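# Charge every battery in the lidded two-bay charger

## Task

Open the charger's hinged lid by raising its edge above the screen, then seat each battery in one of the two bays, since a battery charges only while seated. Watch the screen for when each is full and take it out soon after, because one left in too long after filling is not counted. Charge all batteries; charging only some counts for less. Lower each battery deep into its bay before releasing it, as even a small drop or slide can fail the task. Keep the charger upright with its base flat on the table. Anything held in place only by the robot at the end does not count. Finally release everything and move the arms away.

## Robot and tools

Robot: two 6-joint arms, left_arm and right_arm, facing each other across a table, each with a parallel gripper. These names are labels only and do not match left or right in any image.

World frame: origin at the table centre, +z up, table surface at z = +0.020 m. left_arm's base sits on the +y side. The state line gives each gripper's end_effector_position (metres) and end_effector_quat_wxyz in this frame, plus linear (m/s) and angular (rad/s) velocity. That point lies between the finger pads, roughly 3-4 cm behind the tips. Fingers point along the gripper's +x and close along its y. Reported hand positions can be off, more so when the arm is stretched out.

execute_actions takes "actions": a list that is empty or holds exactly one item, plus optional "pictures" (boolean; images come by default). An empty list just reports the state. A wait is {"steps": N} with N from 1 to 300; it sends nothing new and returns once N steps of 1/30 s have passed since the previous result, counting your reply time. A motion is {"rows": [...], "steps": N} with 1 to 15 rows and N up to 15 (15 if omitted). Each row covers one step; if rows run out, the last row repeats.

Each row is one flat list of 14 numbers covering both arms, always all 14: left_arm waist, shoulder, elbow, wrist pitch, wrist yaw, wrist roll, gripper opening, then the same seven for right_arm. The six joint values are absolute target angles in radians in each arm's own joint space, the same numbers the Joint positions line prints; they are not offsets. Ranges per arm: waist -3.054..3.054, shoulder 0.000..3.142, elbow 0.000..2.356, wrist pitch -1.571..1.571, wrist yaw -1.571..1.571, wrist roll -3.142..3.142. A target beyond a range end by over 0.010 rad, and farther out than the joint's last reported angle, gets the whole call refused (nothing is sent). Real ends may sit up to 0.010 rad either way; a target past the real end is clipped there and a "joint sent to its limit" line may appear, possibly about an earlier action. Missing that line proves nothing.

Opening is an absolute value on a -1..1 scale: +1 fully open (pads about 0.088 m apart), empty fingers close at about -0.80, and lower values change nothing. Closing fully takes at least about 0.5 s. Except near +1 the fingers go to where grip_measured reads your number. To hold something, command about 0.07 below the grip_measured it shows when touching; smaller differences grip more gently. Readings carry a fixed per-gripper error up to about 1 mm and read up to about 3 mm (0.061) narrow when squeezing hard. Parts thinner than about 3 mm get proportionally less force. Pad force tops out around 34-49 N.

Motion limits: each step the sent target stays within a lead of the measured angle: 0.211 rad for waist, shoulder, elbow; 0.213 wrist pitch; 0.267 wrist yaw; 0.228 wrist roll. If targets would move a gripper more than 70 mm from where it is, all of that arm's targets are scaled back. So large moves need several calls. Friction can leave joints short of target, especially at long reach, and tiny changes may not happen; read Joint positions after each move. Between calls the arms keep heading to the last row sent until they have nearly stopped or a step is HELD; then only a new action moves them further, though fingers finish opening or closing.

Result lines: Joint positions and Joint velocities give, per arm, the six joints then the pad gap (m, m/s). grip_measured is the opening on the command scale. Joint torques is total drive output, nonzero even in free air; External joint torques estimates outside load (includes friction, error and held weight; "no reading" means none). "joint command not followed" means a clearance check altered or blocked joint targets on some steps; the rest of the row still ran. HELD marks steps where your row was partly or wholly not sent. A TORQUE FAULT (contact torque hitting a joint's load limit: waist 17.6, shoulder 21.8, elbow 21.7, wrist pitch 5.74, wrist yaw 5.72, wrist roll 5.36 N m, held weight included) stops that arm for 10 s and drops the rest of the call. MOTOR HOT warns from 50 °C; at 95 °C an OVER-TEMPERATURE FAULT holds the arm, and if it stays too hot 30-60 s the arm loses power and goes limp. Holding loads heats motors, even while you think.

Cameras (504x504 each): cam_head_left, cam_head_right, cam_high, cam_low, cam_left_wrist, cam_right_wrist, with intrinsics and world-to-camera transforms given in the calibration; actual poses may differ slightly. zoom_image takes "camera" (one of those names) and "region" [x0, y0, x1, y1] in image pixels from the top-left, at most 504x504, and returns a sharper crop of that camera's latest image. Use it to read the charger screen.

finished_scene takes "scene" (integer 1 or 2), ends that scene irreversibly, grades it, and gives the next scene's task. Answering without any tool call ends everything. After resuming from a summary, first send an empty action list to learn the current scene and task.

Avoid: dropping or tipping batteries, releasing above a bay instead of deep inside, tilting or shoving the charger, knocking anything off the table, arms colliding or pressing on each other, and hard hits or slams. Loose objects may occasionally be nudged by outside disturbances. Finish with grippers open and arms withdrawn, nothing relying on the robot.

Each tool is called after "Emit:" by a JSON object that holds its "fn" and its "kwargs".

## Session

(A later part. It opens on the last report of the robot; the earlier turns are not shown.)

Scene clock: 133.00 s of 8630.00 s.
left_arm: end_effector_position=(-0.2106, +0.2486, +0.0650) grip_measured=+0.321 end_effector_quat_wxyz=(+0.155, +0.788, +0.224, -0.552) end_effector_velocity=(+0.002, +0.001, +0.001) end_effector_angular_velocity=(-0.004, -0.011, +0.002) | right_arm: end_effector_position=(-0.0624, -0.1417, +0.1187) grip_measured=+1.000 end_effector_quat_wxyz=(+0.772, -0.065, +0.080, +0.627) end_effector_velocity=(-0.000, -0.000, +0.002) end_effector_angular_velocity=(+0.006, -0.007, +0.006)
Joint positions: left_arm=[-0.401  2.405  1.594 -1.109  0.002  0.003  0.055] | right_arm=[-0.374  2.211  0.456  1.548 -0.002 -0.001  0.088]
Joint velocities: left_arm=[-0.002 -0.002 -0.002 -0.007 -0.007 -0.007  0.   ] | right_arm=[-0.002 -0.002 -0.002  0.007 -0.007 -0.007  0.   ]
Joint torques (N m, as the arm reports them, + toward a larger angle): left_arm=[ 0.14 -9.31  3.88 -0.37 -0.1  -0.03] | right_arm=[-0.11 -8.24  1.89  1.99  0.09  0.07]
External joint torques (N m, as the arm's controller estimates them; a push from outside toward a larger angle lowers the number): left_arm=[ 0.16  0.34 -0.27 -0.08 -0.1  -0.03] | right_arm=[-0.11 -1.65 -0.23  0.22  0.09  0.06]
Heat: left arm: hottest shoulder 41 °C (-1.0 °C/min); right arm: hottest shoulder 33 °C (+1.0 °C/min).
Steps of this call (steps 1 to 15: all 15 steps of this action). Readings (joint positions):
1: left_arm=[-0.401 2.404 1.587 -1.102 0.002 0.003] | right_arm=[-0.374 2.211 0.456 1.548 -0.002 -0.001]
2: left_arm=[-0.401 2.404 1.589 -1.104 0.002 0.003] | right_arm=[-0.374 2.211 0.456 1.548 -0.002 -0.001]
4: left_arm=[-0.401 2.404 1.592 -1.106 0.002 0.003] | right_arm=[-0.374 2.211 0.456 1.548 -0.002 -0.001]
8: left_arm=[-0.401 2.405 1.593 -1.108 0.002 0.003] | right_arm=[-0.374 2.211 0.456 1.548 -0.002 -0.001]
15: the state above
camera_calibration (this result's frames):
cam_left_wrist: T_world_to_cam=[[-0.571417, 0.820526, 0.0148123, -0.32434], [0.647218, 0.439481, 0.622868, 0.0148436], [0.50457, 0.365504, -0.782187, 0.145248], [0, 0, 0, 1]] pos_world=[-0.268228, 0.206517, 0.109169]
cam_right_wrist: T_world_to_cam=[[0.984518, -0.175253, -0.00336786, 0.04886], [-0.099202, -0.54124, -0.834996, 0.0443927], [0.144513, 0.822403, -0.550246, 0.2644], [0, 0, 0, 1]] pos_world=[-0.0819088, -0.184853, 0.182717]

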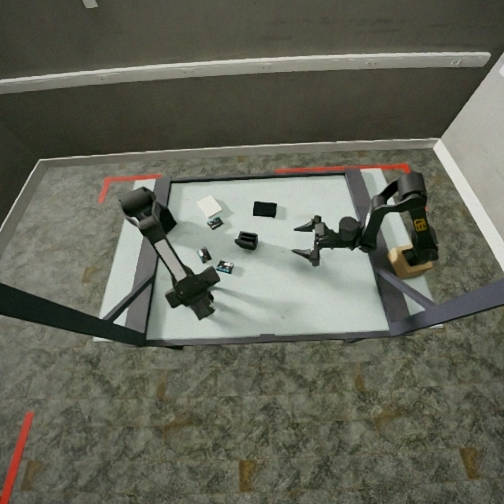

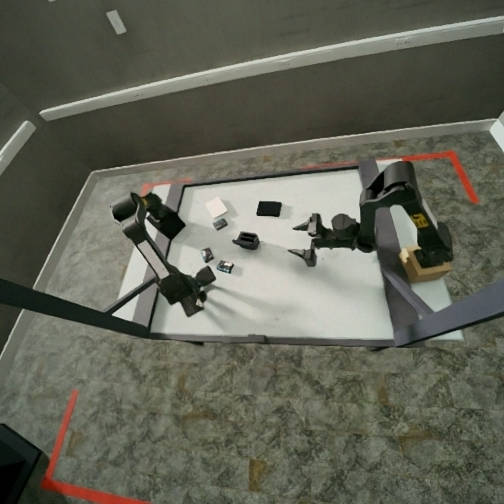

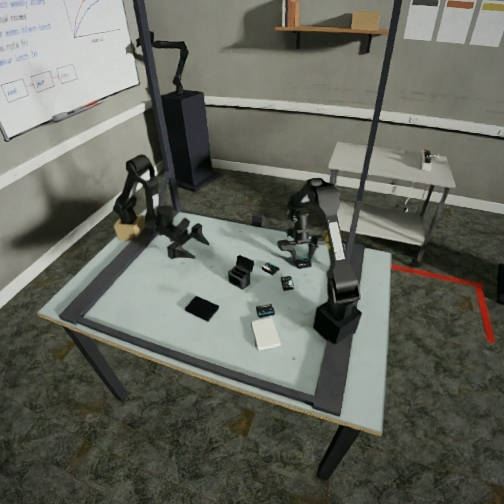

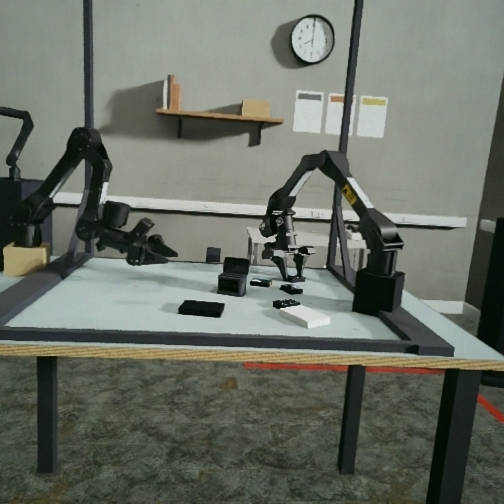

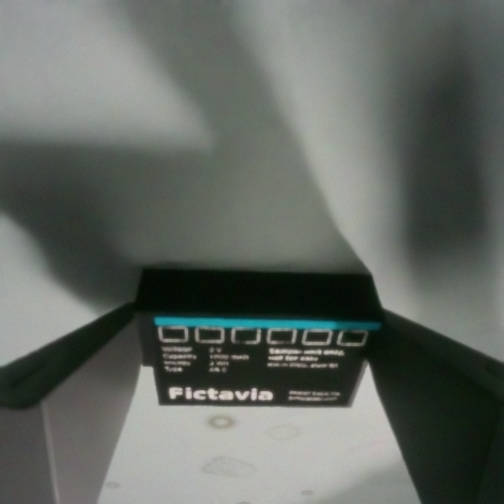

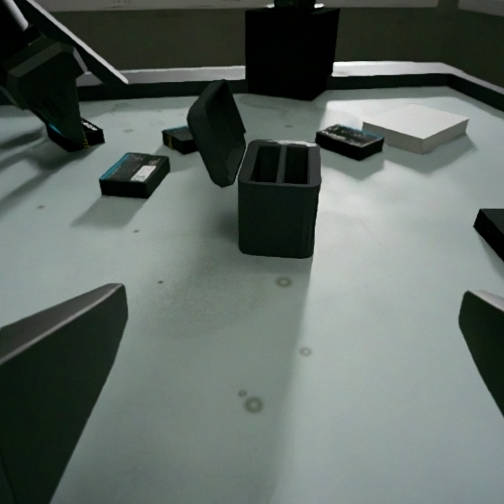

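Emit:
{"fn": "execute_actions", "kwargs": {"actions": [{"rows":[[-0.4,2.38,1.6,-1.11,0,0,0.245,-0.375,2.2,0.45,1.55,0,0,1],[-0.4,2.34,1.6,-1.11,0,0,0.245,-0.375,2.2,0.45,1.55,0,0,1],[-0.4,2.29,1.6,-1.11,0,0,0.245,-0.375,2.2,0.45,1.55,0,0,1],[-0.4,2.24,1.6,-1.11,0,0,0.245,-0.375,2.2,0.45,1.55,0,0,1],[-0.4,2.2,1.6,-1.11,0,0,0.245,-0.375,2.2,0.45,1.55,0,0,1],[-0.4,2.15,1.6,-1.11,0,0,0.245,-0.375,2.2,0.45,1.55,0,0,1],[-0.4,2.1,1.6,-1.11,0,0,0.245,-0.375,2.2,0.45,1.55,0,0,1],[-0.4,2.05,1.55,-1.0,0,0,0.245,-0.375,2.2,0.45,1.55,0,0,1],[-0.4,1.8,1.0,1.0,0,0,0.245,-0.375,2.2,0.45,1.55,0,0,1]],"steps":15}], "pictures": false}}

Emit:
{"fn": "execute_actions", "kwargs": {"actions": [{"steps":28}], "pictures": false}}

Emit:
{"fn": "execute_actions", "kwargs": {"actions": [{"rows":[[-0.4,2.1,0.7,1.42,0,0,0.245,-0.375,2.2,0.45,1.55,0,0,1]],"steps":15}], "pictures": false}}

Emit:
{"fn": "execute_actions", "kwargs": {"actions": [{"rows":[[-0.4,2.15,0.68,1.42,0,0,0.245,-0.375,2.2,0.45,1.55,0,0,1],[-0.4,2.2,0.66,1.42,0,0,0.245,-0.375,2.2,0.45,1.55,0,0,1],[-0.4,2.25,0.64,1.42,0,0,0.245,-0.375,2.2,0.45,1.55,0,0,1],[-0.4,2.29,0.625,1.42,0,0,0.245,-0.375,2.2,0.45,1.55,0,0,1],[-0.4,2.33,0.61,1.42,0,0,0.245,-0.375,2.2,0.45,1.55,0,0,1],[-0.4,2.361,0.598,1.42,0,0,0.245,-0.375,2.2,0.45,1.55,0,0,1]],"steps":15}], "pictures": false}}

Emit:
{"fn": "execute_actions", "kwargs": {"actions": [{"rows":[[-0.4,2.372,0.604,1.427,0,0,0.245,-0.375,2.2,0.45,1.55,0,0,1],[-0.4,2.383,0.607,1.433,0,0,0.245,-0.375,2.2,0.45,1.55,0,0,1],[-0.4,2.394,0.61,1.44,0,0,0.245,-0.375,2.2,0.45,1.55,0,0,1],[-0.4,2.405,0.613,1.446,0,0,0.245,-0.375,2.2,0.45,1.55,0,0,1],[-0.4,2.416,0.616,1.452,0,0,0.245,-0.375,2.2,0.45,1.55,0,0,1],[-0.4,2.427,0.619,1.458,0,0,0.245,-0.375,2.2,0.45,1.55,0,0,1],[-0.4,2.438,0.622,1.465,0,0,0.245,-0.375,2.2,0.45,1.55,0,0,1],[-0.4,2.448,0.625,1.471,0,0,0.245,-0.375,2.2,0.45,1.55,0,0,1],[-0.4,2.457,0.628,1.476,0,0,0.245,-0.375,2.2,0.45,1.55,0,0,1],[-0.4,2.465,0.63,1.48,0,0,0.245,-0.375,2.2,0.45,1.55,0,0,1],[-0.4,2.472,0.632,1.484,0,0,0.245,-0.375,2.2,0.45,1.55,0,0,1],[-0.4,2.478,0.634,1.488,0,0,0.245,-0.375,2.2,0.45,1.55,0,0,1],[-0.4,2.484,0.636,1.491,0,0,0.245,-0.375,2.2,0.45,1.55,0,0,1],[-0.4,2.489,0.637,1.494,0,0,0.245,-0.375,2.2,0.45,1.55,0,0,1],[-0.4,2.494,0.638,1.496,0,0,0.245,-0.375,2.2,0.45,1.55,0,0,1]],"steps":15}], "pictures": false}}

Emit:
{"fn": "execute_actions", "kwargs": {"actions": [{"steps":12}]}}

Scene clock: 146.13 s of 8630.00 s.
left_arm: end_effector_position=(-0.2402, +0.2303, +0.1826) grip_measured=+0.321 end_effector_quat_wxyz=(+0.218, +0.571, +0.161, -0.775) end_effector_velocity=(+0.051, +0.031, -0.065) end_effector_angular_velocity=(-0.565, +0.888, +0.020) | right_arm: end_effector_position=(-0.0624, -0.1417, +0.1187) grip_measured=+1.000 end_effector_quat_wxyz=(+0.772, -0.065, +0.080, +0.627) end_effector_velocity=(-0.000, -0.000, +0.002) end_effector_angular_velocity=(+0.006, -0.007, +0.006)
Joint positions: left_arm=[-0.401  1.834  1.217 -0.653  0.002  0.003  0.055] | right_arm=[-0.374  2.211  0.456  1.548 -0.002 -0.001  0.088]
Joint velocities: left_arm=[-0.007 -0.803 -1.604  1.853 -0.022 -0.022 -0.   ] | right_arm=[-0.002 -0.002 -0.002  0.007 -0.007 -0.007  0.   ]
Joint torques (N m, as the arm reports them, + toward a larger angle): left_arm=[ 0.19 -5.46  2.05  0.42 -0.11 -0.03] | right_arm=[-0.11 -8.24  1.89  1.99  0.09  0.07]
External joint torques (N m, as the arm's controller estimates them; a push from outside toward a larger angle lowers the number): left_arm=[ 0.22 -1.25 -1.66 -0.1  -0.11 -0.03] | right_arm=[-0.1  -1.62 -0.24  0.21  0.08  0.06]
Heat: left arm: hottest shoulder 41 °C (-4.1 °C/min); right arm: hottest shoulder 33 °C (+0.0 °C/min).
Steps of this call (steps 1 to 15: the robot went on to your last target; steps 16 to 379: nothing new was sent; steps 380 to 394: all 15 steps of this action). Readings (joint positions):
380: left_arm=[-0.401 2.405 1.594 -1.109 0.002 0.003] | right_arm=[-0.374 2.211 0.456 1.548 -0.002 -0.001]
381: left_arm=[-0.401 2.400 1.594 -1.109 0.002 0.003] | right_arm=[-0.374 2.211 0.456 1.548 -0.002 -0.001]
383: left_arm=[-0.401 2.371 1.592 -1.109 0.002 0.003] | right_arm=[-0.374 2.211 0.456 1.548 -0.002 -0.001]
387: left_arm=[-0.401 2.220 1.585 -1.092 0.002 0.003] | right_arm=[-0.374 2.211 0.456 1.548 -0.002 -0.001]
394: the state above

Scene clock: 147.07 s of 8630.00 s.
left_arm: end_effector_position=(-0.3448, +0.1658, +0.3817) grip_measured=+0.321 end_effector_quat_wxyz=(+0.271, -0.070, -0.021, -0.960) end_effector_velocity=(+0.022, +0.014, +0.135) end_effector_angular_velocity=(-0.281, +0.472, +0.004) | right_arm: end_effector_position=(-0.0624, -0.1417, +0.1187) grip_measured=+1.000 end_effector_quat_wxyz=(+0.772, -0.065, +0.080, +0.627) end_effector_velocity=(+0.002, -0.001, -0.001) end_effector_angular_velocity=(-0.009, -0.007, -0.008)
Joint positions: left_arm=[-0.401  1.808  1.001  0.954  0.002  0.003  0.055] | right_arm=[-0.374  2.211  0.456  1.548 -0.002 -0.001  0.088]
Joint velocities: left_arm=[-0.002 -0.066 -0.007  0.491 -0.007 -0.007 -0.   ] | right_arm=[-0.002 -0.002 -0.002 -0.007  0.007 -0.007  0.   ]
Joint torques (N m, as the arm reports them, + toward a larger angle): left_arm=[ 0.18 -9.7   5.01  1.31 -0.11 -0.05] | right_arm=[-0.12 -8.25  1.89  1.99  0.09  0.07]
External joint torques (N m, as the arm's controller estimates them; a push from outside toward a larger angle lowers the number): left_arm=[ 0.18 -2.74 -0.52 -0.13 -0.11 -0.06] | right_arm=[-0.08 -1.7  -0.23  0.23  0.08  0.06]
Heat: left arm: hottest shoulder 42 °C (-3.0 °C/min); right arm: hottest shoulder 33 °C (+0.0 °C/min).
Steps of this call (steps 1 to 28: the robot went on to your last target). Readings (joint positions):
1: left_arm=[-0.401 1.814 1.163 -0.588 0.002 0.003] | right_arm=[-0.374 2.211 0.456 1.548 -0.002 -0.001]
2: left_arm=[-0.401 1.804 1.115 -0.530 0.002 0.003] | right_arm=[-0.374 2.211 0.456 1.548 -0.002 -0.001]
4: left_arm=[-0.401 1.807 1.045 -0.421 0.002 0.003] | right_arm=[-0.374 2.211 0.456 1.548 -0.002 -0.001]
8: left_arm=[-0.401 1.813 1.001 -0.186 0.002 0.003] | right_arm=[-0.374 2.211 0.456 1.548 -0.002 -0.001]
28: the state above

Scene clock: 147.57 s of 8630.00 s.
left_arm: end_effector_position=(-0.3123, +0.1858, +0.2292) grip_measured=+0.321 end_effector_quat_wxyz=(+0.272, -0.006, -0.003, -0.962) end_effector_velocity=(+0.000, +0.000, +0.067) end_effector_angular_velocity=(-0.154, +0.264, +0.005) | right_arm: end_effector_position=(-0.0624, -0.1417, +0.1187) grip_measured=+1.000 end_effector_quat_wxyz=(+0.772, -0.065, +0.080, +0.627) end_effector_velocity=(-0.000, -0.000, -0.005) end_effector_angular_velocity=(-0.022, +0.002, +0.016)
Joint positions: left_arm=[-0.401  2.097  0.702  1.409  0.002  0.003  0.055] | right_arm=[-0.374  2.211  0.456  1.548 -0.002 -0.001  0.088]
Joint velocities: left_arm=[-0.002 -0.002  0.002  0.3   -0.007 -0.007 -0.   ] | right_arm=[-0.007  0.002  0.002 -0.022 -0.022 -0.007  0.   ]
Joint torques (N m, as the arm reports them, + toward a larger angle): left_arm=[ 0.19 -8.62  2.99  1.36 -0.06 -0.01] | right_arm=[-0.11 -8.25  1.89  1.99  0.09  0.07]
External joint torques (N m, as the arm's controller estimates them; a push from outside toward a larger angle lowers the number): left_arm=[ 0.23 -1.14 -0.83 -0.18 -0.06 -0.02] | right_arm=[-0.09 -1.69 -0.27  0.24  0.09  0.06]
Heat: left arm: hottest shoulder 41 °C (-4.0 °C/min); right arm: hottest shoulder 33 °C (+0.0 °C/min).
Steps of this call (steps 1 to 15: all 15 steps of this action). Readings (joint positions):
1: left_arm=[-0.401 1.817 0.988 0.985 0.002 0.003] | right_arm=[-0.374 2.211 0.456 1.548 -0.002 -0.001]
2: left_arm=[-0.401 1.829 0.969 1.033 0.002 0.003] | right_arm=[-0.374 2.211 0.456 1.548 -0.002 -0.001]
4: left_arm=[-0.401 1.868 0.919 1.091 0.002 0.003] | right_arm=[-0.374 2.211 0.456 1.548 -0.002 -0.001]
8: left_arm=[-0.401 2.006 0.789 1.246 0.002 0.003] | right_arm=[-0.374 2.211 0.456 1.548 -0.002 -0.001]
15: the state above

Scene clock: 148.07 s of 8630.00 s.
left_arm: end_effector_position=(-0.2724, +0.2104, +0.0915) grip_measured=+0.321 end_effector_quat_wxyz=(+0.268, +0.162, +0.045, -0.949) end_effector_velocity=(-0.005, -0.003, +0.001) end_effector_angular_velocity=(+0.003, +0.004, +0.007) | right_arm: end_effector_position=(-0.0624, -0.1417, +0.1187) grip_measured=+1.000 end_effector_quat_wxyz=(+0.772, -0.065, +0.080, +0.627) end_effector_velocity=(-0.004, +0.001, -0.000) end_effector_angular_velocity=(+0.000, +0.012, +0.022)
Joint positions: left_arm=[-0.401  2.356  0.597  1.421  0.002  0.003  0.055] | right_arm=[-0.374  2.211  0.456  1.548 -0.002 -0.001  0.088]
Joint velocities: left_arm=[-0.002 -0.002  0.022 -0.022 -0.007 -0.007 -0.   ] | right_arm=[ 0.002 -0.002  0.002 -0.007 -0.022  0.007  0.   ]
Joint torques (N m, as the arm reports them, + toward a larger angle): left_arm=[ 0.19 -7.99  1.17  1.41 -0.1  -0.03] | right_arm=[-0.11 -8.24  1.9   1.99  0.09  0.07]
External joint torques (N m, as the arm's controller estimates them; a push from outside toward a larger angle lowers the number): left_arm=[ 0.2  -1.07 -0.64 -0.19 -0.1  -0.04] | right_arm=[-0.15 -1.59 -0.28  0.2   0.1   0.06]
Heat: left arm: hottest shoulder 41 °C (-4.1 °C/min); right arm: hottest shoulder 33 °C (+0.0 °C/min).
Steps of this call (steps 1 to 15: all 15 steps of this action). Readings (joint positions):
1: left_arm=[-0.401 2.100 0.701 1.416 0.002 0.003] | right_arm=[-0.374 2.211 0.456 1.548 -0.002 -0.001]
2: left_arm=[-0.401 2.111 0.698 1.424 0.002 0.003] | right_arm=[-0.374 2.211 0.456 1.548 -0.002 -0.001]
4: left_arm=[-0.401 2.158 0.682 1.429 0.002 0.003] | right_arm=[-0.374 2.211 0.456 1.548 -0.002 -0.001]
8: left_arm=[-0.401 2.298 0.624 1.413 0.002 0.003] | right_arm=[-0.374 2.211 0.456 1.548 -0.002 -0.001]
15: the state above

Scene clock: 148.57 s of 8630.00 s.
left_arm: end_effector_position=(-0.2710, +0.2112, +0.0662) grip_measured=+0.321 end_effector_quat_wxyz=(+0.268, +0.169, +0.047, -0.947) end_effector_velocity=(-0.009, -0.005, -0.010) end_effector_angular_velocity=(-0.024, +0.074, +0.012) | right_arm: end_effector_position=(-0.0624, -0.1417, +0.1187) grip_measured=+1.000 end_effector_quat_wxyz=(+0.772, -0.065, +0.080, +0.627) end_effector_velocity=(-0.001, -0.001, -0.001) end_effector_angular_velocity=(-0.011, -0.015, +0.019)
Joint positions: left_arm=[-0.401  2.469  0.629  1.488  0.002  0.002  0.055] | right_arm=[-0.374  2.211  0.456  1.548 -0.002 -0.001  0.088]
Joint velocities: left_arm=[-0.002  0.125  0.061  0.139 -0.007 -0.022 -0.   ] | right_arm=[-0.007 -0.002 -0.002 -0.007 -0.022 -0.022  0.   ]
Joint torques (N m, as the arm reports them, + toward a larger angle): left_arm=[ 0.22 -7.15  1.34  1.47 -0.1  -0.02] | right_arm=[-0.11 -8.24  1.89  1.99  0.09  0.07]
External joint torques (N m, as the arm's controller estimates them; a push from outside toward a larger angle lowers the number): left_arm=[ 0.19  0.1  -0.25 -0.2  -0.1  -0.03] | right_arm=[-0.13 -1.67 -0.25  0.23  0.1   0.06]
Heat: left arm: hottest shoulder 41 °C (-4.0 °C/min); right arm: hottest shoulder 33 °C (+0.0 °C/min).
Steps of this call (steps 1 to 15: all 15 steps of this action). Readings (joint positions):
1: left_arm=[-0.401 2.356 0.598 1.421 0.002 0.003] | right_arm=[-0.374 2.211 0.456 1.548 -0.002 -0.001]
2: left_arm=[-0.401 2.359 0.599 1.422 0.002 0.003] | right_arm=[-0.374 2.211 0.456 1.548 -0.002 -0.001]
4: left_arm=[-0.401 2.372 0.602 1.431 0.002 0.003] | right_arm=[-0.374 2.211 0.456 1.548 -0.002 -0.001]
8: left_arm=[-0.401 2.411 0.613 1.453 0.002 0.003] | right_arm=[-0.374 2.211 0.456 1.548 -0.002 -0.001]
15: the state above

Scene clock: 148.97 s of 8630.00 s.
left_arm: end_effector_position=(-0.2720, +0.2106, +0.0655) grip_measured=+0.321 end_effector_quat_wxyz=(+0.268, +0.166, +0.046, -0.948) end_effector_velocity=(-0.000, -0.000, +0.002) end_effector_angular_velocity=(-0.000, +0.009, +0.007) | right_arm: end_effector_position=(-0.0624, -0.1417, +0.1187) grip_measured=+1.000 end_effector_quat_wxyz=(+0.772, -0.065, +0.080, +0.627) end_effector_velocity=(-0.001, -0.001, -0.004) end_effector_angular_velocity=(-0.022, +0.002, +0.016)
Joint positions: left_arm=[-0.401  2.478  0.635  1.497  0.002  0.002  0.055] | right_arm=[-0.374  2.211  0.456  1.548 -0.002 -0.001  0.088]
Joint velocities: left_arm=[-0.002 -0.002 -0.002  0.007 -0.007 -0.007 -0.   ] | right_arm=[-0.007 -0.002 -0.002 -0.022 -0.022 -0.007  0.   ]
Joint torques (N m, as the arm reports them, + toward a larger angle): left_arm=[ 0.22 -6.7   1.17  1.39 -0.07 -0.02] | right_arm=[-0.11 -8.25  1.9   1.99  0.09  0.07]
External joint torques (N m, as the arm's controller estimates them; a push from outside toward a larger angle lowers the number): left_arm=[ 0.23  0.79 -0.45 -0.35 -0.07 -0.02] | right_arm=[-0.1  -1.66 -0.23  0.23  0.09  0.06]
Heat: left arm: hottest shoulder 41 °C (-4.0 °C/min); right arm: hottest shoulder 33 °C (+0.0 °C/min).
Steps of this call (steps 1 to 12: the robot went on to your last target). Readings (joint positions):
1: left_arm=[-0.401 2.472 0.631 1.491 0.002 0.002] | right_arm=[-0.374 2.211 0.456 1.548 -0.002 -0.001]
2: left_arm=[-0.401 2.474 0.633 1.493 0.002 0.002] | right_arm=[-0.374 2.211 0.456 1.548 -0.002 -0.001]
4: left_arm=[-0.401 2.476 0.634 1.495 0.002 0.002] | right_arm=[-0.374 2.211 0.456 1.548 -0.002 -0.001]
8: left_arm=[-0.401 2.478 0.635 1.497 0.002 0.002] | right_arm=[-0.374 2.211 0.456 1.548 -0.002 -0.001]
12: the state above
camera_calibration (this result's frames):
cam_left_wrist: T_world_to_cam=[[-0.51206, 0.857132, 0.0558527, -0.322534], [0.509072, 0.355213, -0.784008, 0.143253], [-0.691838, -0.373026, -0.618233, 0.00985153], [0, 0, 0, 1]] pos_world=[-0.231267, 0.229244, 0.136416]
cam_right_wrist: T_world_to_cam=[[0.984518, -0.175253, -0.00336786, 0.04886], [-0.099202, -0.54124, -0.834996, 0.0443927], [0.144513, 0.822403, -0.550246, 0.2644], [0, 0, 0, 1]] pos_world=[-0.0819088, -0.184853, 0.182717]

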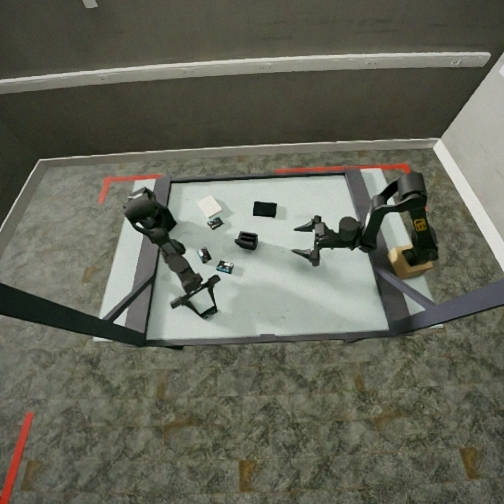

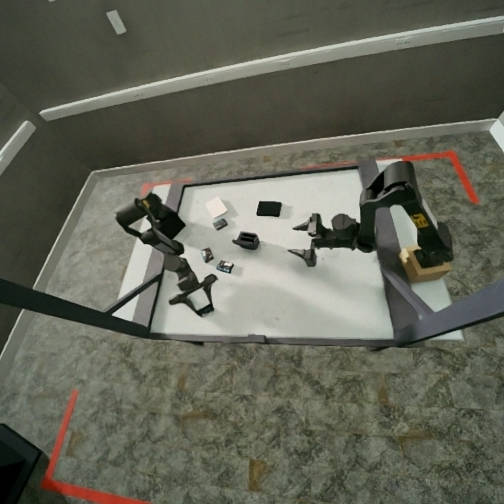

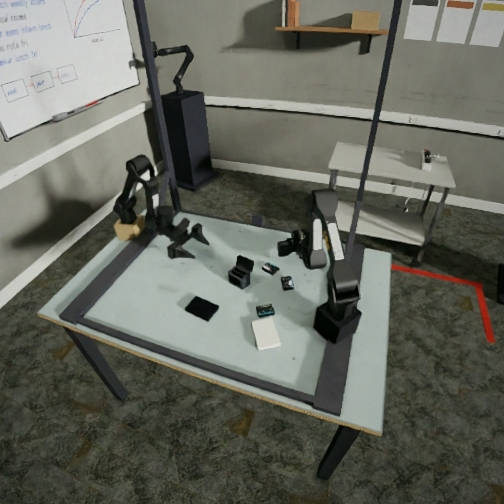

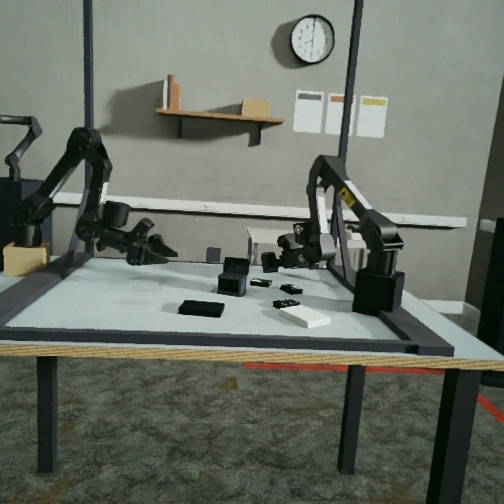

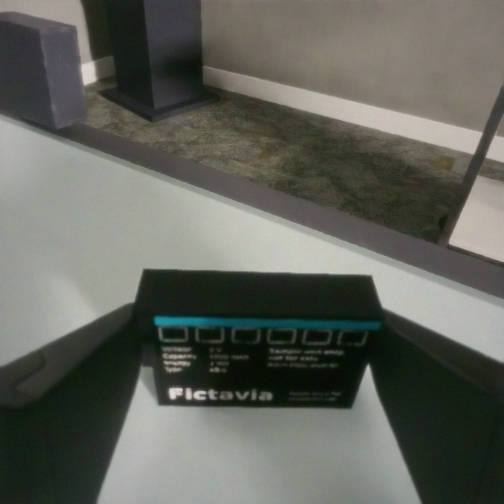

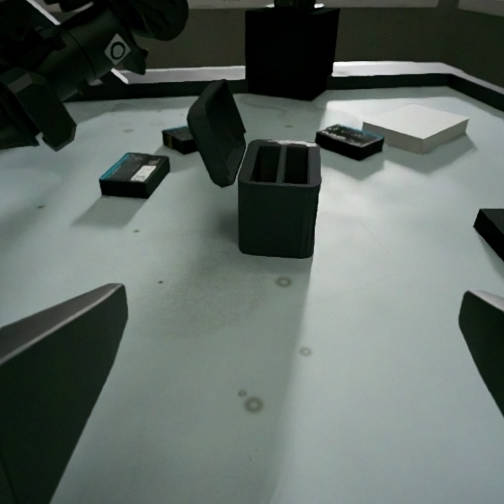

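Touching down. Release and regrip.

Emit:
{"fn": "execute_actions", "kwargs": {"actions": [{"rows":[[-0.4,2.49,0.638,1.496,0,0,0.29,-0.375,2.2,0.45,1.55,0,0,1],[-0.4,2.49,0.638,1.496,0,0,0.33,-0.375,2.2,0.45,1.55,0,0,1],[-0.4,2.49,0.638,1.496,0,0,0.38,-0.375,2.2,0.45,1.55,0,0,1],[-0.4,2.49,0.638,1.496,0,0,0.6,-0.375,2.2,0.45,1.55,0,0,1],[-0.4,2.49,0.638,1.496,0,0,0.6,-0.375,2.2,0.45,1.55,0,0,1],[-0.4,2.49,0.638,1.496,0,0,0.6,-0.375,2.2,0.45,1.55,0,0,1],[-0.4,2.49,0.638,1.496,0,0,0.6,-0.375,2.2,0.45,1.55,0,0,1],[-0.4,2.45,0.65,1.49,0,0,0.6,-0.375,2.2,0.45,1.55,0,0,1],[-0.4,2.4,0.665,1.48,0,0,0.6,-0.375,2.2,0.45,1.55,0,0,1],[-0.4,2.35,0.68,1.465,0,0,0.6,-0.375,2.2,0.45,1.55,0,0,1],[-0.4,2.3,0.7,1.45,0,0,0.6,-0.375,2.2,0.45,1.55,0,0,1]],"steps":15}], "pictures": false}}

Emit:
{"fn": "execute_actions", "kwargs": {"actions": [{"rows":[[-0.4,2.2,1.0,1.2,0,0,0.6,-0.375,2.2,0.45,1.55,0,0,1],[-0.4,2.2,1.0,1.2,0,0,0.6,-0.375,2.2,0.45,1.55,0,0,1],[-0.4,2.2,1.0,1.2,0,0,0.6,-0.375,2.2,0.45,1.55,0,0,1],[-0.4,2.2,1.0,1.2,0,0,0.6,-0.375,2.2,0.45,1.55,0,0,1],[-0.4,2.2,1.0,1.2,0,0,0.6,-0.375,2.2,0.45,1.55,0,0,1],[-0.4,2.2,1.0,1.2,0,0,0.6,-0.375,2.2,0.45,1.55,0,0,1],[-0.4,2.2,1.8,0.4,0,-3.14,0.6,-0.375,2.2,0.45,1.55,0,0,1]],"steps":15}], "pictures": false}}

Emit:
{"fn": "execute_actions", "kwargs": {"actions": [{"rows":[[-0.4,2.2,1.8,0.4,0,-3.14,0.6,-0.375,2.2,0.45,1.55,0,0,1],[-0.4,2.2,1.8,0.4,0,-3.14,0.6,-0.375,2.2,0.45,1.55,0,0,1],[-0.4,2.2,1.8,0.4,0,-3.14,0.6,-0.375,2.2,0.45,1.55,0,0,1],[-0.4,2.2,1.8,0.4,0,-3.14,0.6,-0.375,2.2,0.45,1.55,0,0,1],[-0.4,2.2,1.8,0.4,0,-3.14,0.6,-0.375,2.2,0.45,1.55,0,0,1],[-0.4,2.2,1.8,0.4,0,-3.14,0.6,-0.375,2.2,0.45,1.55,0,0,1],[-0.4,2.3,1.93,-1.19,0,-3.14,0.6,-0.375,2.2,0.45,1.55,0,0,1]],"steps":15}], "pictures": false}}

Emit:
{"fn": "execute_actions", "kwargs": {"actions": [{"steps":35}], "pictures": false}}

Emit:
{"fn": "execute_actions", "kwargs": {"actions": [{"rows":[[-0.4,2.32,1.925,-1.165,0,-3.14,0.6,-0.375,2.2,0.45,1.55,0,0,1],[-0.4,2.34,1.92,-1.14,0,-3.14,0.6,-0.375,2.2,0.45,1.55,0,0,1],[-0.4,2.36,1.91,-1.115,0,-3.14,0.6,-0.375,2.2,0.45,1.55,0,0,1],[-0.4,2.38,1.9,-1.09,0,-3.14,0.6,-0.375,2.2,0.45,1.55,0,0,1],[-0.4,2.395,1.892,-1.065,0,-3.14,0.6,-0.375,2.2,0.45,1.55,0,0,1],[-0.4,2.41,1.885,-1.045,0,-3.14,0.6,-0.375,2.2,0.45,1.55,0,0,1]],"steps":15}]}}

Scene clock: 161.53 s of 8630.00 s.
left_arm: end_effector_position=(-0.3024, +0.1918, +0.1361) grip_measured=+0.594 end_effector_quat_wxyz=(+0.271, +0.081, +0.022, -0.959) end_effector_velocity=(-0.107, -0.063, +0.320) end_effector_angular_velocity=(-0.433, +0.717, -0.008) | right_arm: end_effector_position=(-0.0624, -0.1417, +0.1187) grip_measured=+1.000 end_effector_quat_wxyz=(+0.772, -0.065, +0.080, +0.627) end_effector_velocity=(-0.000, -0.001, -0.001) end_effector_angular_velocity=(-0.009, -0.007, -0.003)
Joint positions: left_arm=[-0.401  2.327  0.694  1.463  0.002  0.002  0.068] | right_arm=[-0.374  2.211  0.456  1.548 -0.002 -0.001  0.088]
Joint velocities: left_arm=[-0.002 -0.569  0.247  0.022  0.007 -0.007  0.002] | right_arm=[ 0.002 -0.002 -0.002 -0.007  0.007 -0.007  0.   ]
Joint torques (N m, as the arm reports them, + toward a larger angle): left_arm=[ 0.21 -7.36  0.56  1.01 -0.12  0.  ] | right_arm=[-0.11 -8.25  1.89  1.99  0.09  0.07]
External joint torques (N m, as the arm's controller estimates them; a push from outside toward a larger angle lowers the number): left_arm=[ 0.23 -1.74 -0.78 -0.2  -0.12  0.  ] | right_arm=[-0.14 -1.64 -0.25  0.22  0.1   0.06]
Heat: left arm: hottest shoulder 40 °C (-4.0 °C/min); right arm: hottest shoulder 33 °C (+0.0 °C/min).
Steps of this call (steps 1 to 15: the robot went on to your last target; steps 16 to 362: nothing new was sent; steps 363 to 377: all 15 steps of this action). Readings (joint positions):
363: left_arm=[-0.401 2.478 0.635 1.497 0.002 0.002] | right_arm=[-0.374 2.211 0.456 1.548 -0.002 -0.001]
364: left_arm=[-0.401 2.478 0.635 1.497 0.002 0.002] | right_arm=[-0.374 2.211 0.456 1.548 -0.002 -0.001]
366: left_arm=[-0.401 2.478 0.636 1.497 0.002 0.002] | right_arm=[-0.374 2.211 0.456 1.548 -0.002 -0.001]
370: left_arm=[-0.401 2.478 0.637 1.496 0.002 0.002] | right_arm=[-0.374 2.211 0.456 1.548 -0.002 -0.001]
377: the state above

Scene clock: 162.03 s of 8630.00 s.
left_arm: end_effector_position=(-0.4331, +0.1112, +0.2957) grip_measured=+0.597 end_effector_quat_wxyz=(+0.270, -0.044, +0.277, -0.921) end_effector_velocity=(-0.187, -0.118, +0.362) end_effector_angular_velocity=(+1.666, +0.958, +0.152) | right_arm: end_effector_position=(-0.0624, -0.1417, +0.1187) grip_measured=+1.000 end_effector_quat_wxyz=(+0.772, -0.065, +0.080, +0.627) end_effector_velocity=(+0.002, -0.001, -0.001) end_effector_angular_velocity=(-0.009, -0.007, -0.008)
Joint positions: left_arm=[-0.401  2.221  1.446  0.706  0.002 -0.565  0.068] | right_arm=[-0.374  2.211  0.456  1.548 -0.002 -0.001  0.088]
Joint velocities: left_arm=[-0.002  0.002  1.726 -1.78  -0.022 -1.927 -0.   ] | right_arm=[-0.002 -0.002 -0.002 -0.007  0.007 -0.007  0.   ]
Joint torques (N m, as the arm reports them, + toward a larger angle): left_arm=[  0.16 -14.58   6.42   1.53  -0.08   0.02] | right_arm=[-0.11 -8.26  1.89  1.99  0.09  0.07]
External joint torques (N m, as the arm's controller estimates them; a push from outside toward a larger angle lowers the number): left_arm=[ 0.15 -3.33  0.06 -0.28 -0.07 -0.02] | right_arm=[-0.09 -1.65 -0.25  0.22  0.08  0.06]
Heat: left arm: hottest shoulder 40 °C (-4.1 °C/min); right arm: hottest shoulder 33 °C (+0.0 °C/min).
Steps of this call (steps 1 to 15: all 15 steps of this action). Readings (joint positions):
1: left_arm=[-0.401 2.302 0.719 1.437 0.002 0.002] | right_arm=[-0.374 2.211 0.456 1.548 -0.002 -0.001]
2: left_arm=[-0.401 2.285 0.760 1.368 0.002 0.002] | right_arm=[-0.374 2.211 0.456 1.548 -0.002 -0.001]
4: left_arm=[-0.401 2.268 0.855 1.292 0.002 0.002] | right_arm=[-0.374 2.211 0.456 1.548 -0.002 -0.001]
8: left_arm=[-0.401 2.222 1.033 1.135 0.002 -0.111] | right_arm=[-0.374 2.211 0.456 1.548 -0.002 -0.001]
15: the state above

Scene clock: 162.53 s of 8630.00 s.
left_arm: end_effector_position=(-0.4546, +0.0979, +0.3156) grip_measured=+0.598 end_effector_quat_wxyz=(+0.331, -0.040, +0.695, -0.637) end_effector_velocity=(+0.123, +0.073, -0.523) end_effector_angular_velocity=(+2.595, -0.862, +0.797) | right_arm: end_effector_position=(-0.0624, -0.1417, +0.1187) grip_measured=+1.000 end_effector_quat_wxyz=(+0.772, -0.065, +0.080, +0.627) end_effector_velocity=(+0.001, -0.003, -0.005) end_effector_angular_velocity=(-0.028, -0.003, -0.008)
Joint positions: left_arm=[-0.401  2.269  1.925 -0.077  0.002 -1.536  0.068] | right_arm=[-0.374  2.211  0.456  1.548 -0.002 -0.001  0.088]
Joint velocities: left_arm=[ 0.002  0.252 -0.002 -1.839 -0.007 -1.927 -0.   ] | right_arm=[-0.002 -0.002 -0.007 -0.022  0.007 -0.007  0.   ]
Joint torques (N m, as the arm reports them, + toward a larger angle): left_arm=[  0.15 -11.65   6.22   1.37  -0.1   -0.02] | right_arm=[-0.11 -8.24  1.88  1.99  0.09  0.07]
External joint torques (N m, as the arm's controller estimates them; a push from outside toward a larger angle lowers the number): left_arm=[-0.03  0.23 -0.48 -0.29 -0.06 -0.07] | right_arm=[-0.1  -1.66 -0.22  0.23  0.09  0.06]
Heat: left arm: hottest shoulder 40 °C (-4.0 °C/min); right arm: hottest shoulder 33 °C (+0.0 °C/min).
Steps of this call (steps 1 to 15: all 15 steps of this action). Readings (joint positions):
1: left_arm=[-0.401 2.221 1.504 0.644 0.002 -0.630] | right_arm=[-0.374 2.211 0.456 1.548 -0.002 -0.001]
2: left_arm=[-0.401 2.221 1.563 0.583 0.002 -0.695] | right_arm=[-0.374 2.211 0.456 1.548 -0.002 -0.001]
4: left_arm=[-0.401 2.221 1.673 0.486 0.002 -0.824] | right_arm=[-0.374 2.211 0.456 1.548 -0.002 -0.001]
8: left_arm=[-0.401 2.227 1.837 0.341 0.002 -1.083] | right_arm=[-0.374 2.211 0.456 1.548 -0.002 -0.001]
15: the state above

Scene clock: 163.70 s of 8630.00 s.
left_arm: end_effector_position=(-0.2912, +0.1988, +0.1754) grip_measured=+0.598 end_effector_quat_wxyz=(-0.677, +0.191, -0.685, -0.190) end_effector_velocity=(-0.001, -0.001, +0.000) end_effector_angular_velocity=(-0.010, +0.002, +0.005) | right_arm: end_effector_position=(-0.0624, -0.1417, +0.1187) grip_measured=+1.000 end_effector_quat_wxyz=(+0.772, -0.065, +0.080, +0.627) end_effector_velocity=(-0.000, -0.001, +0.003) end_effector_angular_velocity=(+0.009, +0.007, +0.003)
Joint positions: left_arm=[-0.401  2.297  1.926 -1.189  0.002 -3.135  0.068] | right_arm=[-0.374  2.211  0.456  1.548 -0.002 -0.001  0.088]
Joint velocities: left_arm=[-0.002 -0.002 -0.002  0.007 -0.007 -0.007 -0.   ] | right_arm=[-0.002 -0.007 -0.007  0.007 -0.007  0.007  0.   ]
Joint torques (N m, as the arm reports them, + toward a larger angle): left_arm=[  0.11 -11.42   4.9    0.06  -0.08  -0.08] | right_arm=[-0.1  -8.25  1.89  1.99  0.09  0.07]
External joint torques (N m, as the arm's controller estimates them; a push from outside toward a larger angle lowers the number): left_arm=[ 0.04 -1.07 -0.54 -0.17 -0.08 -0.08] | right_arm=[-0.06 -1.57 -0.27  0.19  0.08  0.05]
Heat: left arm: hottest shoulder 40 °C (-4.0 °C/min); right arm: hottest shoulder 33 °C (+0.0 °C/min).
Steps of this call (steps 1 to 35: the robot went on to your last target). Readings (joint positions):
1: left_arm=[-0.401 2.278 1.925 -0.140 0.002 -1.601] | right_arm=[-0.374 2.211 0.456 1.548 -0.002 -0.001]
2: left_arm=[-0.401 2.285 1.925 -0.203 0.002 -1.665] | right_arm=[-0.374 2.211 0.456 1.548 -0.002 -0.001]
4: left_arm=[-0.401 2.295 1.925 -0.328 0.002 -1.795] | right_arm=[-0.374 2.211 0.456 1.548 -0.002 -0.001]
8: left_arm=[-0.401 2.297 1.925 -0.570 0.002 -2.055] | right_arm=[-0.374 2.211 0.456 1.548 -0.002 -0.001]
35: the state above

Scene clock: 164.20 s of 8630.00 s.
left_arm: end_effector_position=(-0.2999, +0.1934, +0.1168) grip_measured=+0.598 end_effector_quat_wxyz=(-0.681, +0.190, -0.681, -0.192) end_effector_velocity=(-0.008, -0.008, +0.000) end_effector_angular_velocity=(-0.046, +0.032, +0.020) | right_arm: end_effector_position=(-0.0624, -0.1417, +0.1187) grip_measured=+1.000 end_effector_quat_wxyz=(+0.772, -0.065, +0.080, +0.627) end_effector_velocity=(-0.001, -0.003, -0.005) end_effector_angular_velocity=(-0.031, -0.017, -0.000)
Joint positions: left_arm=[-0.401  2.408  1.884 -1.048  0.002 -3.136  0.068] | right_arm=[-0.374  2.211  0.456  1.548 -0.002 -0.001  0.088]
Joint velocities: left_arm=[-0.002 -0.002 -0.002  0.051 -0.022 -0.022 -0.   ] | right_arm=[ 0.002 -0.002 -0.007 -0.022  0.007 -0.022  0.   ]
Joint torques (N m, as the arm reports them, + toward a larger angle): left_arm=[  0.24 -12.12   4.42   0.13  -0.05  -0.07] | right_arm=[-0.11 -8.24  1.89  1.99  0.09  0.07]
External joint torques (N m, as the arm's controller estimates them; a push from outside toward a larger angle lowers the number): left_arm=[ 0.3  -1.37 -0.83 -0.03 -0.06 -0.07] | right_arm=[-0.14 -1.65 -0.24  0.23  0.09  0.06]
Heat: left arm: hottest shoulder 40 °C (-4.1 °C/min); right arm: hottest shoulder 33 °C (+0.0 °C/min).
Steps of this call (steps 1 to 15: all 15 steps of this action). Readings (joint positions):
1: left_arm=[-0.401 2.297 1.926 -1.188 0.002 -3.135] | right_arm=[-0.374 2.211 0.456 1.548 -0.002 -0.001]
2: left_arm=[-0.401 2.300 1.926 -1.179 0.002 -3.135] | right_arm=[-0.374 2.211 0.456 1.548 -0.002 -0.001]
4: left_arm=[-0.401 2.315 1.925 -1.138 0.002 -3.135] | right_arm=[-0.374 2.211 0.456 1.548 -0.002 -0.001]
8: left_arm=[-0.401 2.371 1.904 -1.068 0.002 -3.136] | right_arm=[-0.374 2.211 0.456 1.548 -0.002 -0.001]
15: the state above
camera_calibration (this result's frames):
cam_left_wrist: T_world_to_cam=[[0.561968, -0.82666, 0.0287242, 0.325966], [-0.789645, -0.525819, 0.31619, -0.143787], [-0.246277, -0.20037, -0.948261, 0.154594], [0, 0, 0, 1]] pos_world=[-0.25865, 0.224833, 0.182696]
cam_right_wrist: T_world_to_cam=[[0.984518, -0.175253, -0.00336786, 0.04886], [-0.099202, -0.54124, -0.834996, 0.0443927], [0.144513, 0.822403, -0.550246, 0.2644], [0, 0, 0, 1]] pos_world=[-0.0819088, -0.184853, 0.182717]

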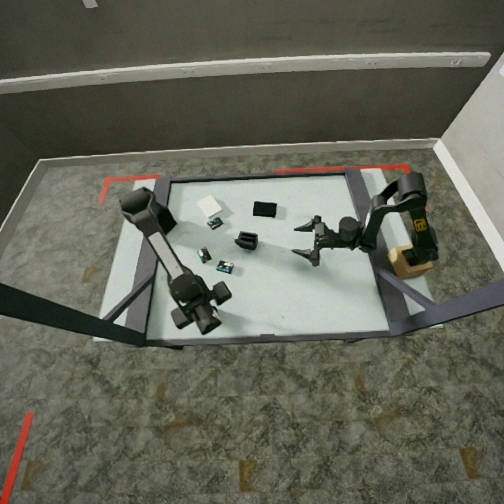

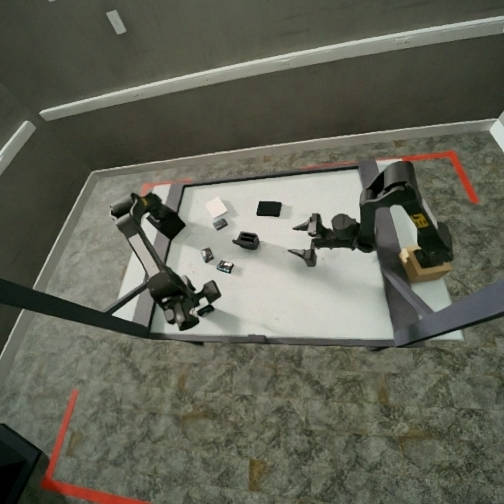

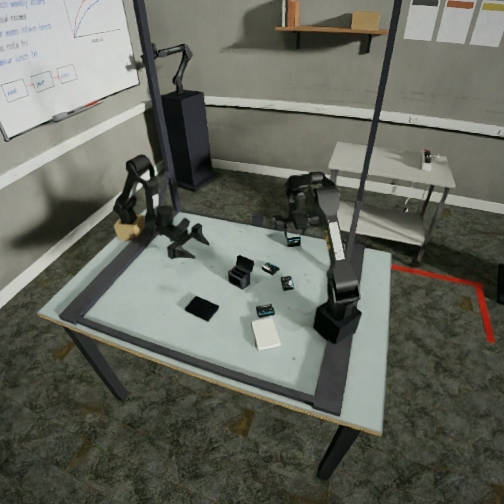

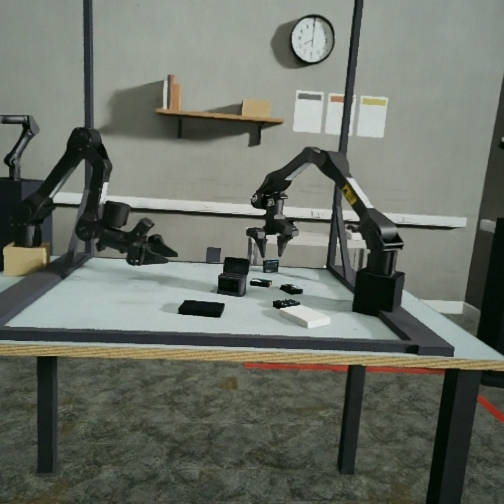

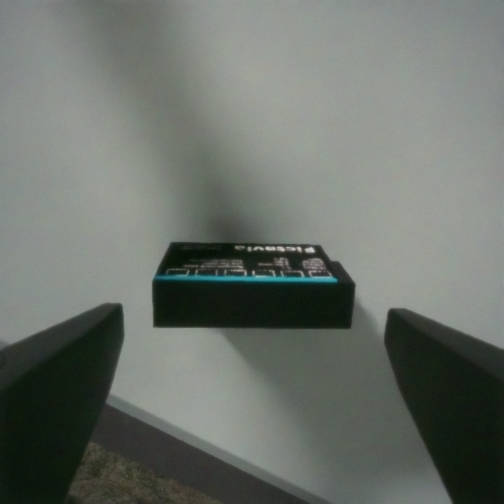

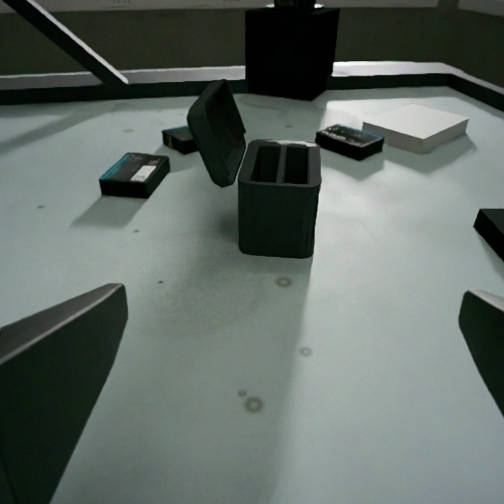

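Step right, matching contacts.

Emit:
{"fn": "execute_actions", "kwargs": {"actions": [{"rows":[[-0.4,2.42,1.878,-1.035,0,-3.14,0.6,-0.375,2.2,0.45,1.55,0,0,1],[-0.4,2.425,1.872,-1.025,0,-3.14,0.6,-0.375,2.2,0.45,1.55,0,0,1],[-0.4,2.43,1.867,-1.015,0,-3.14,0.55,-0.375,2.2,0.45,1.55,0,0,1],[-0.4,2.435,1.862,-1.006,0,-3.14,0.55,-0.375,2.2,0.45,1.55,0,0,1],[-0.4,2.44,1.857,-0.997,0,-3.14,0.5,-0.375,2.2,0.45,1.55,0,0,1],[-0.4,2.445,1.852,-0.988,0,-3.14,0.5,-0.375,2.2,0.45,1.55,0,0,1]],"steps":15}], "pictures": false}}

Emit:
{"fn": "execute_actions", "kwargs": {"actions": [{"rows":[[-0.4,2.445,1.852,-0.988,0,-3.14,0.45,-0.375,2.2,0.45,1.55,0,0,1],[-0.4,2.445,1.852,-0.988,0,-3.14,0.41,-0.375,2.2,0.45,1.55,0,0,1],[-0.4,2.445,1.852,-0.988,0,-3.14,0.38,-0.375,2.2,0.45,1.55,0,0,1],[-0.4,2.445,1.852,-0.988,0,-3.14,0.35,-0.375,2.2,0.45,1.55,0,0,1],[-0.4,2.445,1.852,-0.988,0,-3.14,0.33,-0.375,2.2,0.45,1.55,0,0,1],[-0.4,2.445,1.852,-0.988,0,-3.14,0.3,-0.375,2.2,0.45,1.55,0,0,1],[-0.4,2.445,1.852,-0.988,0,-3.14,0.245,-0.375,2.2,0.45,1.55,0,0,1]],"steps":12}]}}

Scene clock: 171.20 s of 8630.00 s.
left_arm: end_effector_position=(-0.3009, +0.1927, +0.0991) grip_measured=+0.504 end_effector_quat_wxyz=(-0.680, +0.191, -0.682, -0.191) end_effector_velocity=(-0.004, -0.000, -0.002) end_effector_angular_velocity=(-0.003, +0.018, +0.005) | right_arm: end_effector_position=(-0.0624, -0.1417, +0.1187) grip_measured=+1.000 end_effector_quat_wxyz=(+0.772, -0.065, +0.080, +0.627) end_effector_velocity=(-0.000, -0.001, -0.002) end_effector_angular_velocity=(-0.018, -0.002, +0.006)
Joint positions: left_arm=[-0.401  2.433  1.856 -0.99   0.002 -3.136  0.064] | right_arm=[-0.374  2.211  0.456  1.548 -0.002 -0.001  0.088]
Joint velocities: left_arm=[-0.002  0.002 -0.002  0.022  0.007 -0.007 -0.001] | right_arm=[-0.002 -0.007 -0.002 -0.022 -0.007 -0.007  0.   ]
Joint torques (N m, as the arm reports them, + toward a larger angle): left_arm=[  0.2  -10.72   3.76   0.19  -0.09  -0.08] | right_arm=[-0.11 -8.24  1.89  1.99  0.09  0.07]
External joint torques (N m, as the arm's controller estimates them; a push from outside toward a larger angle lowers the number): left_arm=[ 0.23  0.06 -1.43 -0.02 -0.11 -0.07] | right_arm=[-0.14 -1.64 -0.23  0.22  0.1   0.06]
Heat: left arm: hottest shoulder 42 °C (-2.0 °C/min); right arm: hottest shoulder 33 °C (+0.0 °C/min).
Steps of this call (steps 1 to 15: the robot went on to your last target; steps 16 to 195: nothing new was sent; steps 196 to 210: all 15 steps of this action). Readings (joint positions):
196: left_arm=[-0.401 2.408 1.884 -1.045 0.002 -3.136] | right_arm=[-0.374 2.211 0.456 1.548 -0.002 -0.001]
197: left_arm=[-0.401 2.408 1.884 -1.041 0.002 -3.136] | right_arm=[-0.374 2.211 0.456 1.548 -0.002 -0.001]
199: left_arm=[-0.401 2.409 1.878 -1.025 0.002 -3.136] | right_arm=[-0.374 2.211 0.456 1.548 -0.002 -0.001]
203: left_arm=[-0.401 2.420 1.865 -0.998 0.002 -3.136] | right_arm=[-0.374 2.211 0.456 1.548 -0.002 -0.001]
210: the state above

Scene clock: 171.60 s of 8630.00 s.
left_arm: end_effector_position=(-0.3012, +0.1926, +0.0991) grip_measured=+0.317 end_effector_quat_wxyz=(-0.679, +0.191, -0.683, -0.191) end_effector_velocity=(+0.004, +0.000, +0.002) end_effector_angular_velocity=(-0.010, -0.026, -0.010) | right_arm: end_effector_position=(-0.0624, -0.1417, +0.1187) grip_measured=+1.000 end_effector_quat_wxyz=(+0.772, -0.065, +0.080, +0.627) end_effector_velocity=(-0.000, -0.000, -0.003) end_effector_angular_velocity=(-0.018, -0.002, +0.006)
Joint positions: left_arm=[-0.401  2.433  1.856 -0.989  0.002 -3.136  0.055] | right_arm=[-0.374  2.211  0.456  1.548 -0.002 -0.001  0.088]
Joint velocities: left_arm=[-0.002 -0.002  0.002 -0.022 -0.022  0.007 -0.   ] | right_arm=[-0.002 -0.002  0.002 -0.022 -0.007 -0.007  0.   ]
Joint torques (N m, as the arm reports them, + toward a larger angle): left_arm=[  0.18 -10.87   3.9    0.16  -0.08  -0.07] | right_arm=[-0.11 -8.24  1.89  1.99  0.09  0.07]
External joint torques (N m, as the arm's controller estimates them; a push from outside toward a larger angle lowers the number): left_arm=[ 0.24 -0.03 -1.31 -0.05 -0.09 -0.07] | right_arm=[-0.11 -1.64 -0.26  0.22  0.09  0.06]
Heat: left arm: hottest shoulder 42 °C (-2.0 °C/min); right arm: hottest shoulder 33 °C (+0.0 °C/min).
Steps of this call (steps 1 to 12: all 12 steps of this action). Readings (joint positions):
1: left_arm=[-0.401 2.433 1.856 -0.990 0.002 -3.136] | right_arm=[-0.374 2.211 0.456 1.548 -0.002 -0.001]
2: left_arm=[-0.401 2.433 1.856 -0.989 0.002 -3.136] | right_arm=[-0.374 2.211 0.456 1.548 -0.002 -0.001]
4: left_arm=[-0.401 2.433 1.856 -0.989 0.002 -3.136] | right_arm=[-0.374 2.211 0.456 1.548 -0.002 -0.001]
8: left_arm=[-0.401 2.433 1.856 -0.989 0.002 -3.136] | right_arm=[-0.374 2.211 0.456 1.548 -0.002 -0.001]
12: the state above
camera_calibration (this result's frames):
cam_left_wrist: T_world_to_cam=[[0.562108, -0.826574, 0.0284716, 0.326588], [-0.788092, -0.52486, 0.32161, -0.139867], [-0.250891, -0.203217, -0.946444, 0.13637], [0, 0, 0, 1]] pos_world=[-0.259592, 0.224251, 0.16475]
cam_right_wrist: T_world_to_cam=[[0.984518, -0.175253, -0.00336786, 0.04886], [-0.099202, -0.54124, -0.834996, 0.0443927], [0.144513, 0.822403, -0.550246, 0.2644], [0, 0, 0, 1]] pos_world=[-0.0819088, -0.184853, 0.182717]

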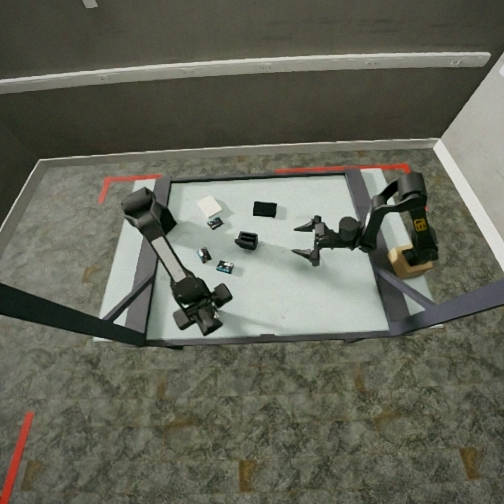

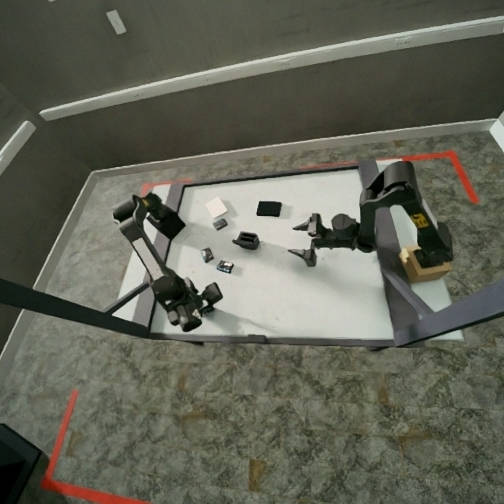

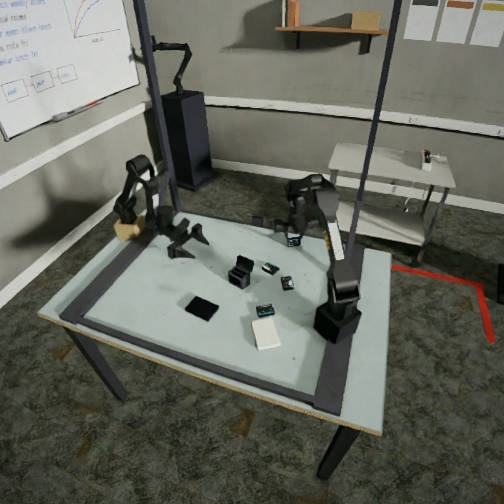

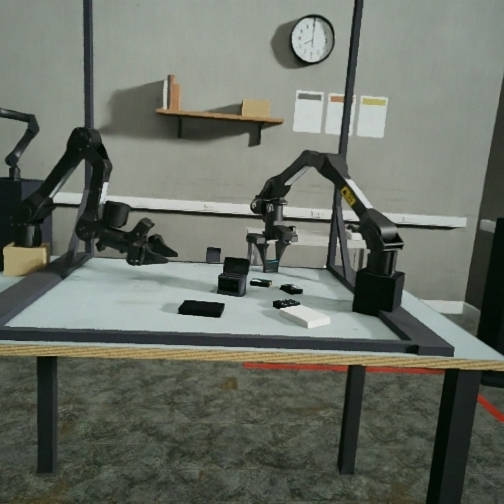

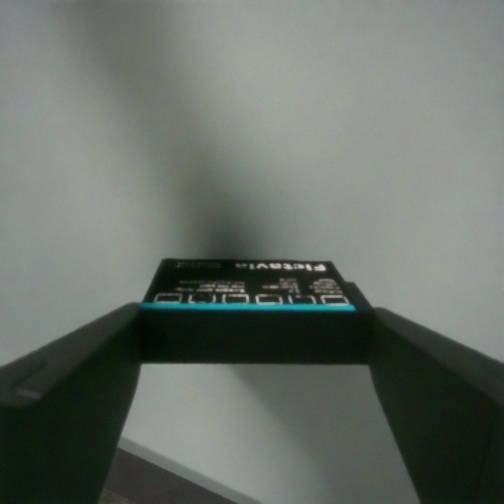

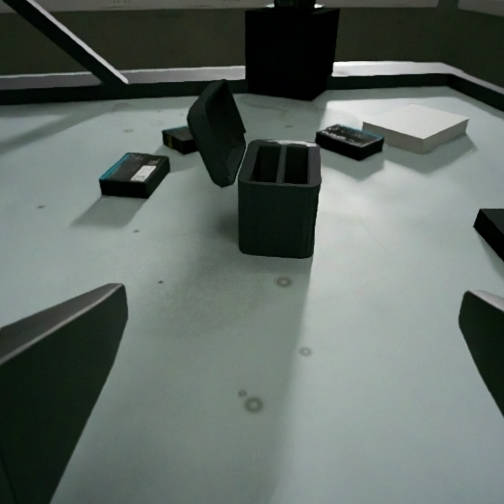

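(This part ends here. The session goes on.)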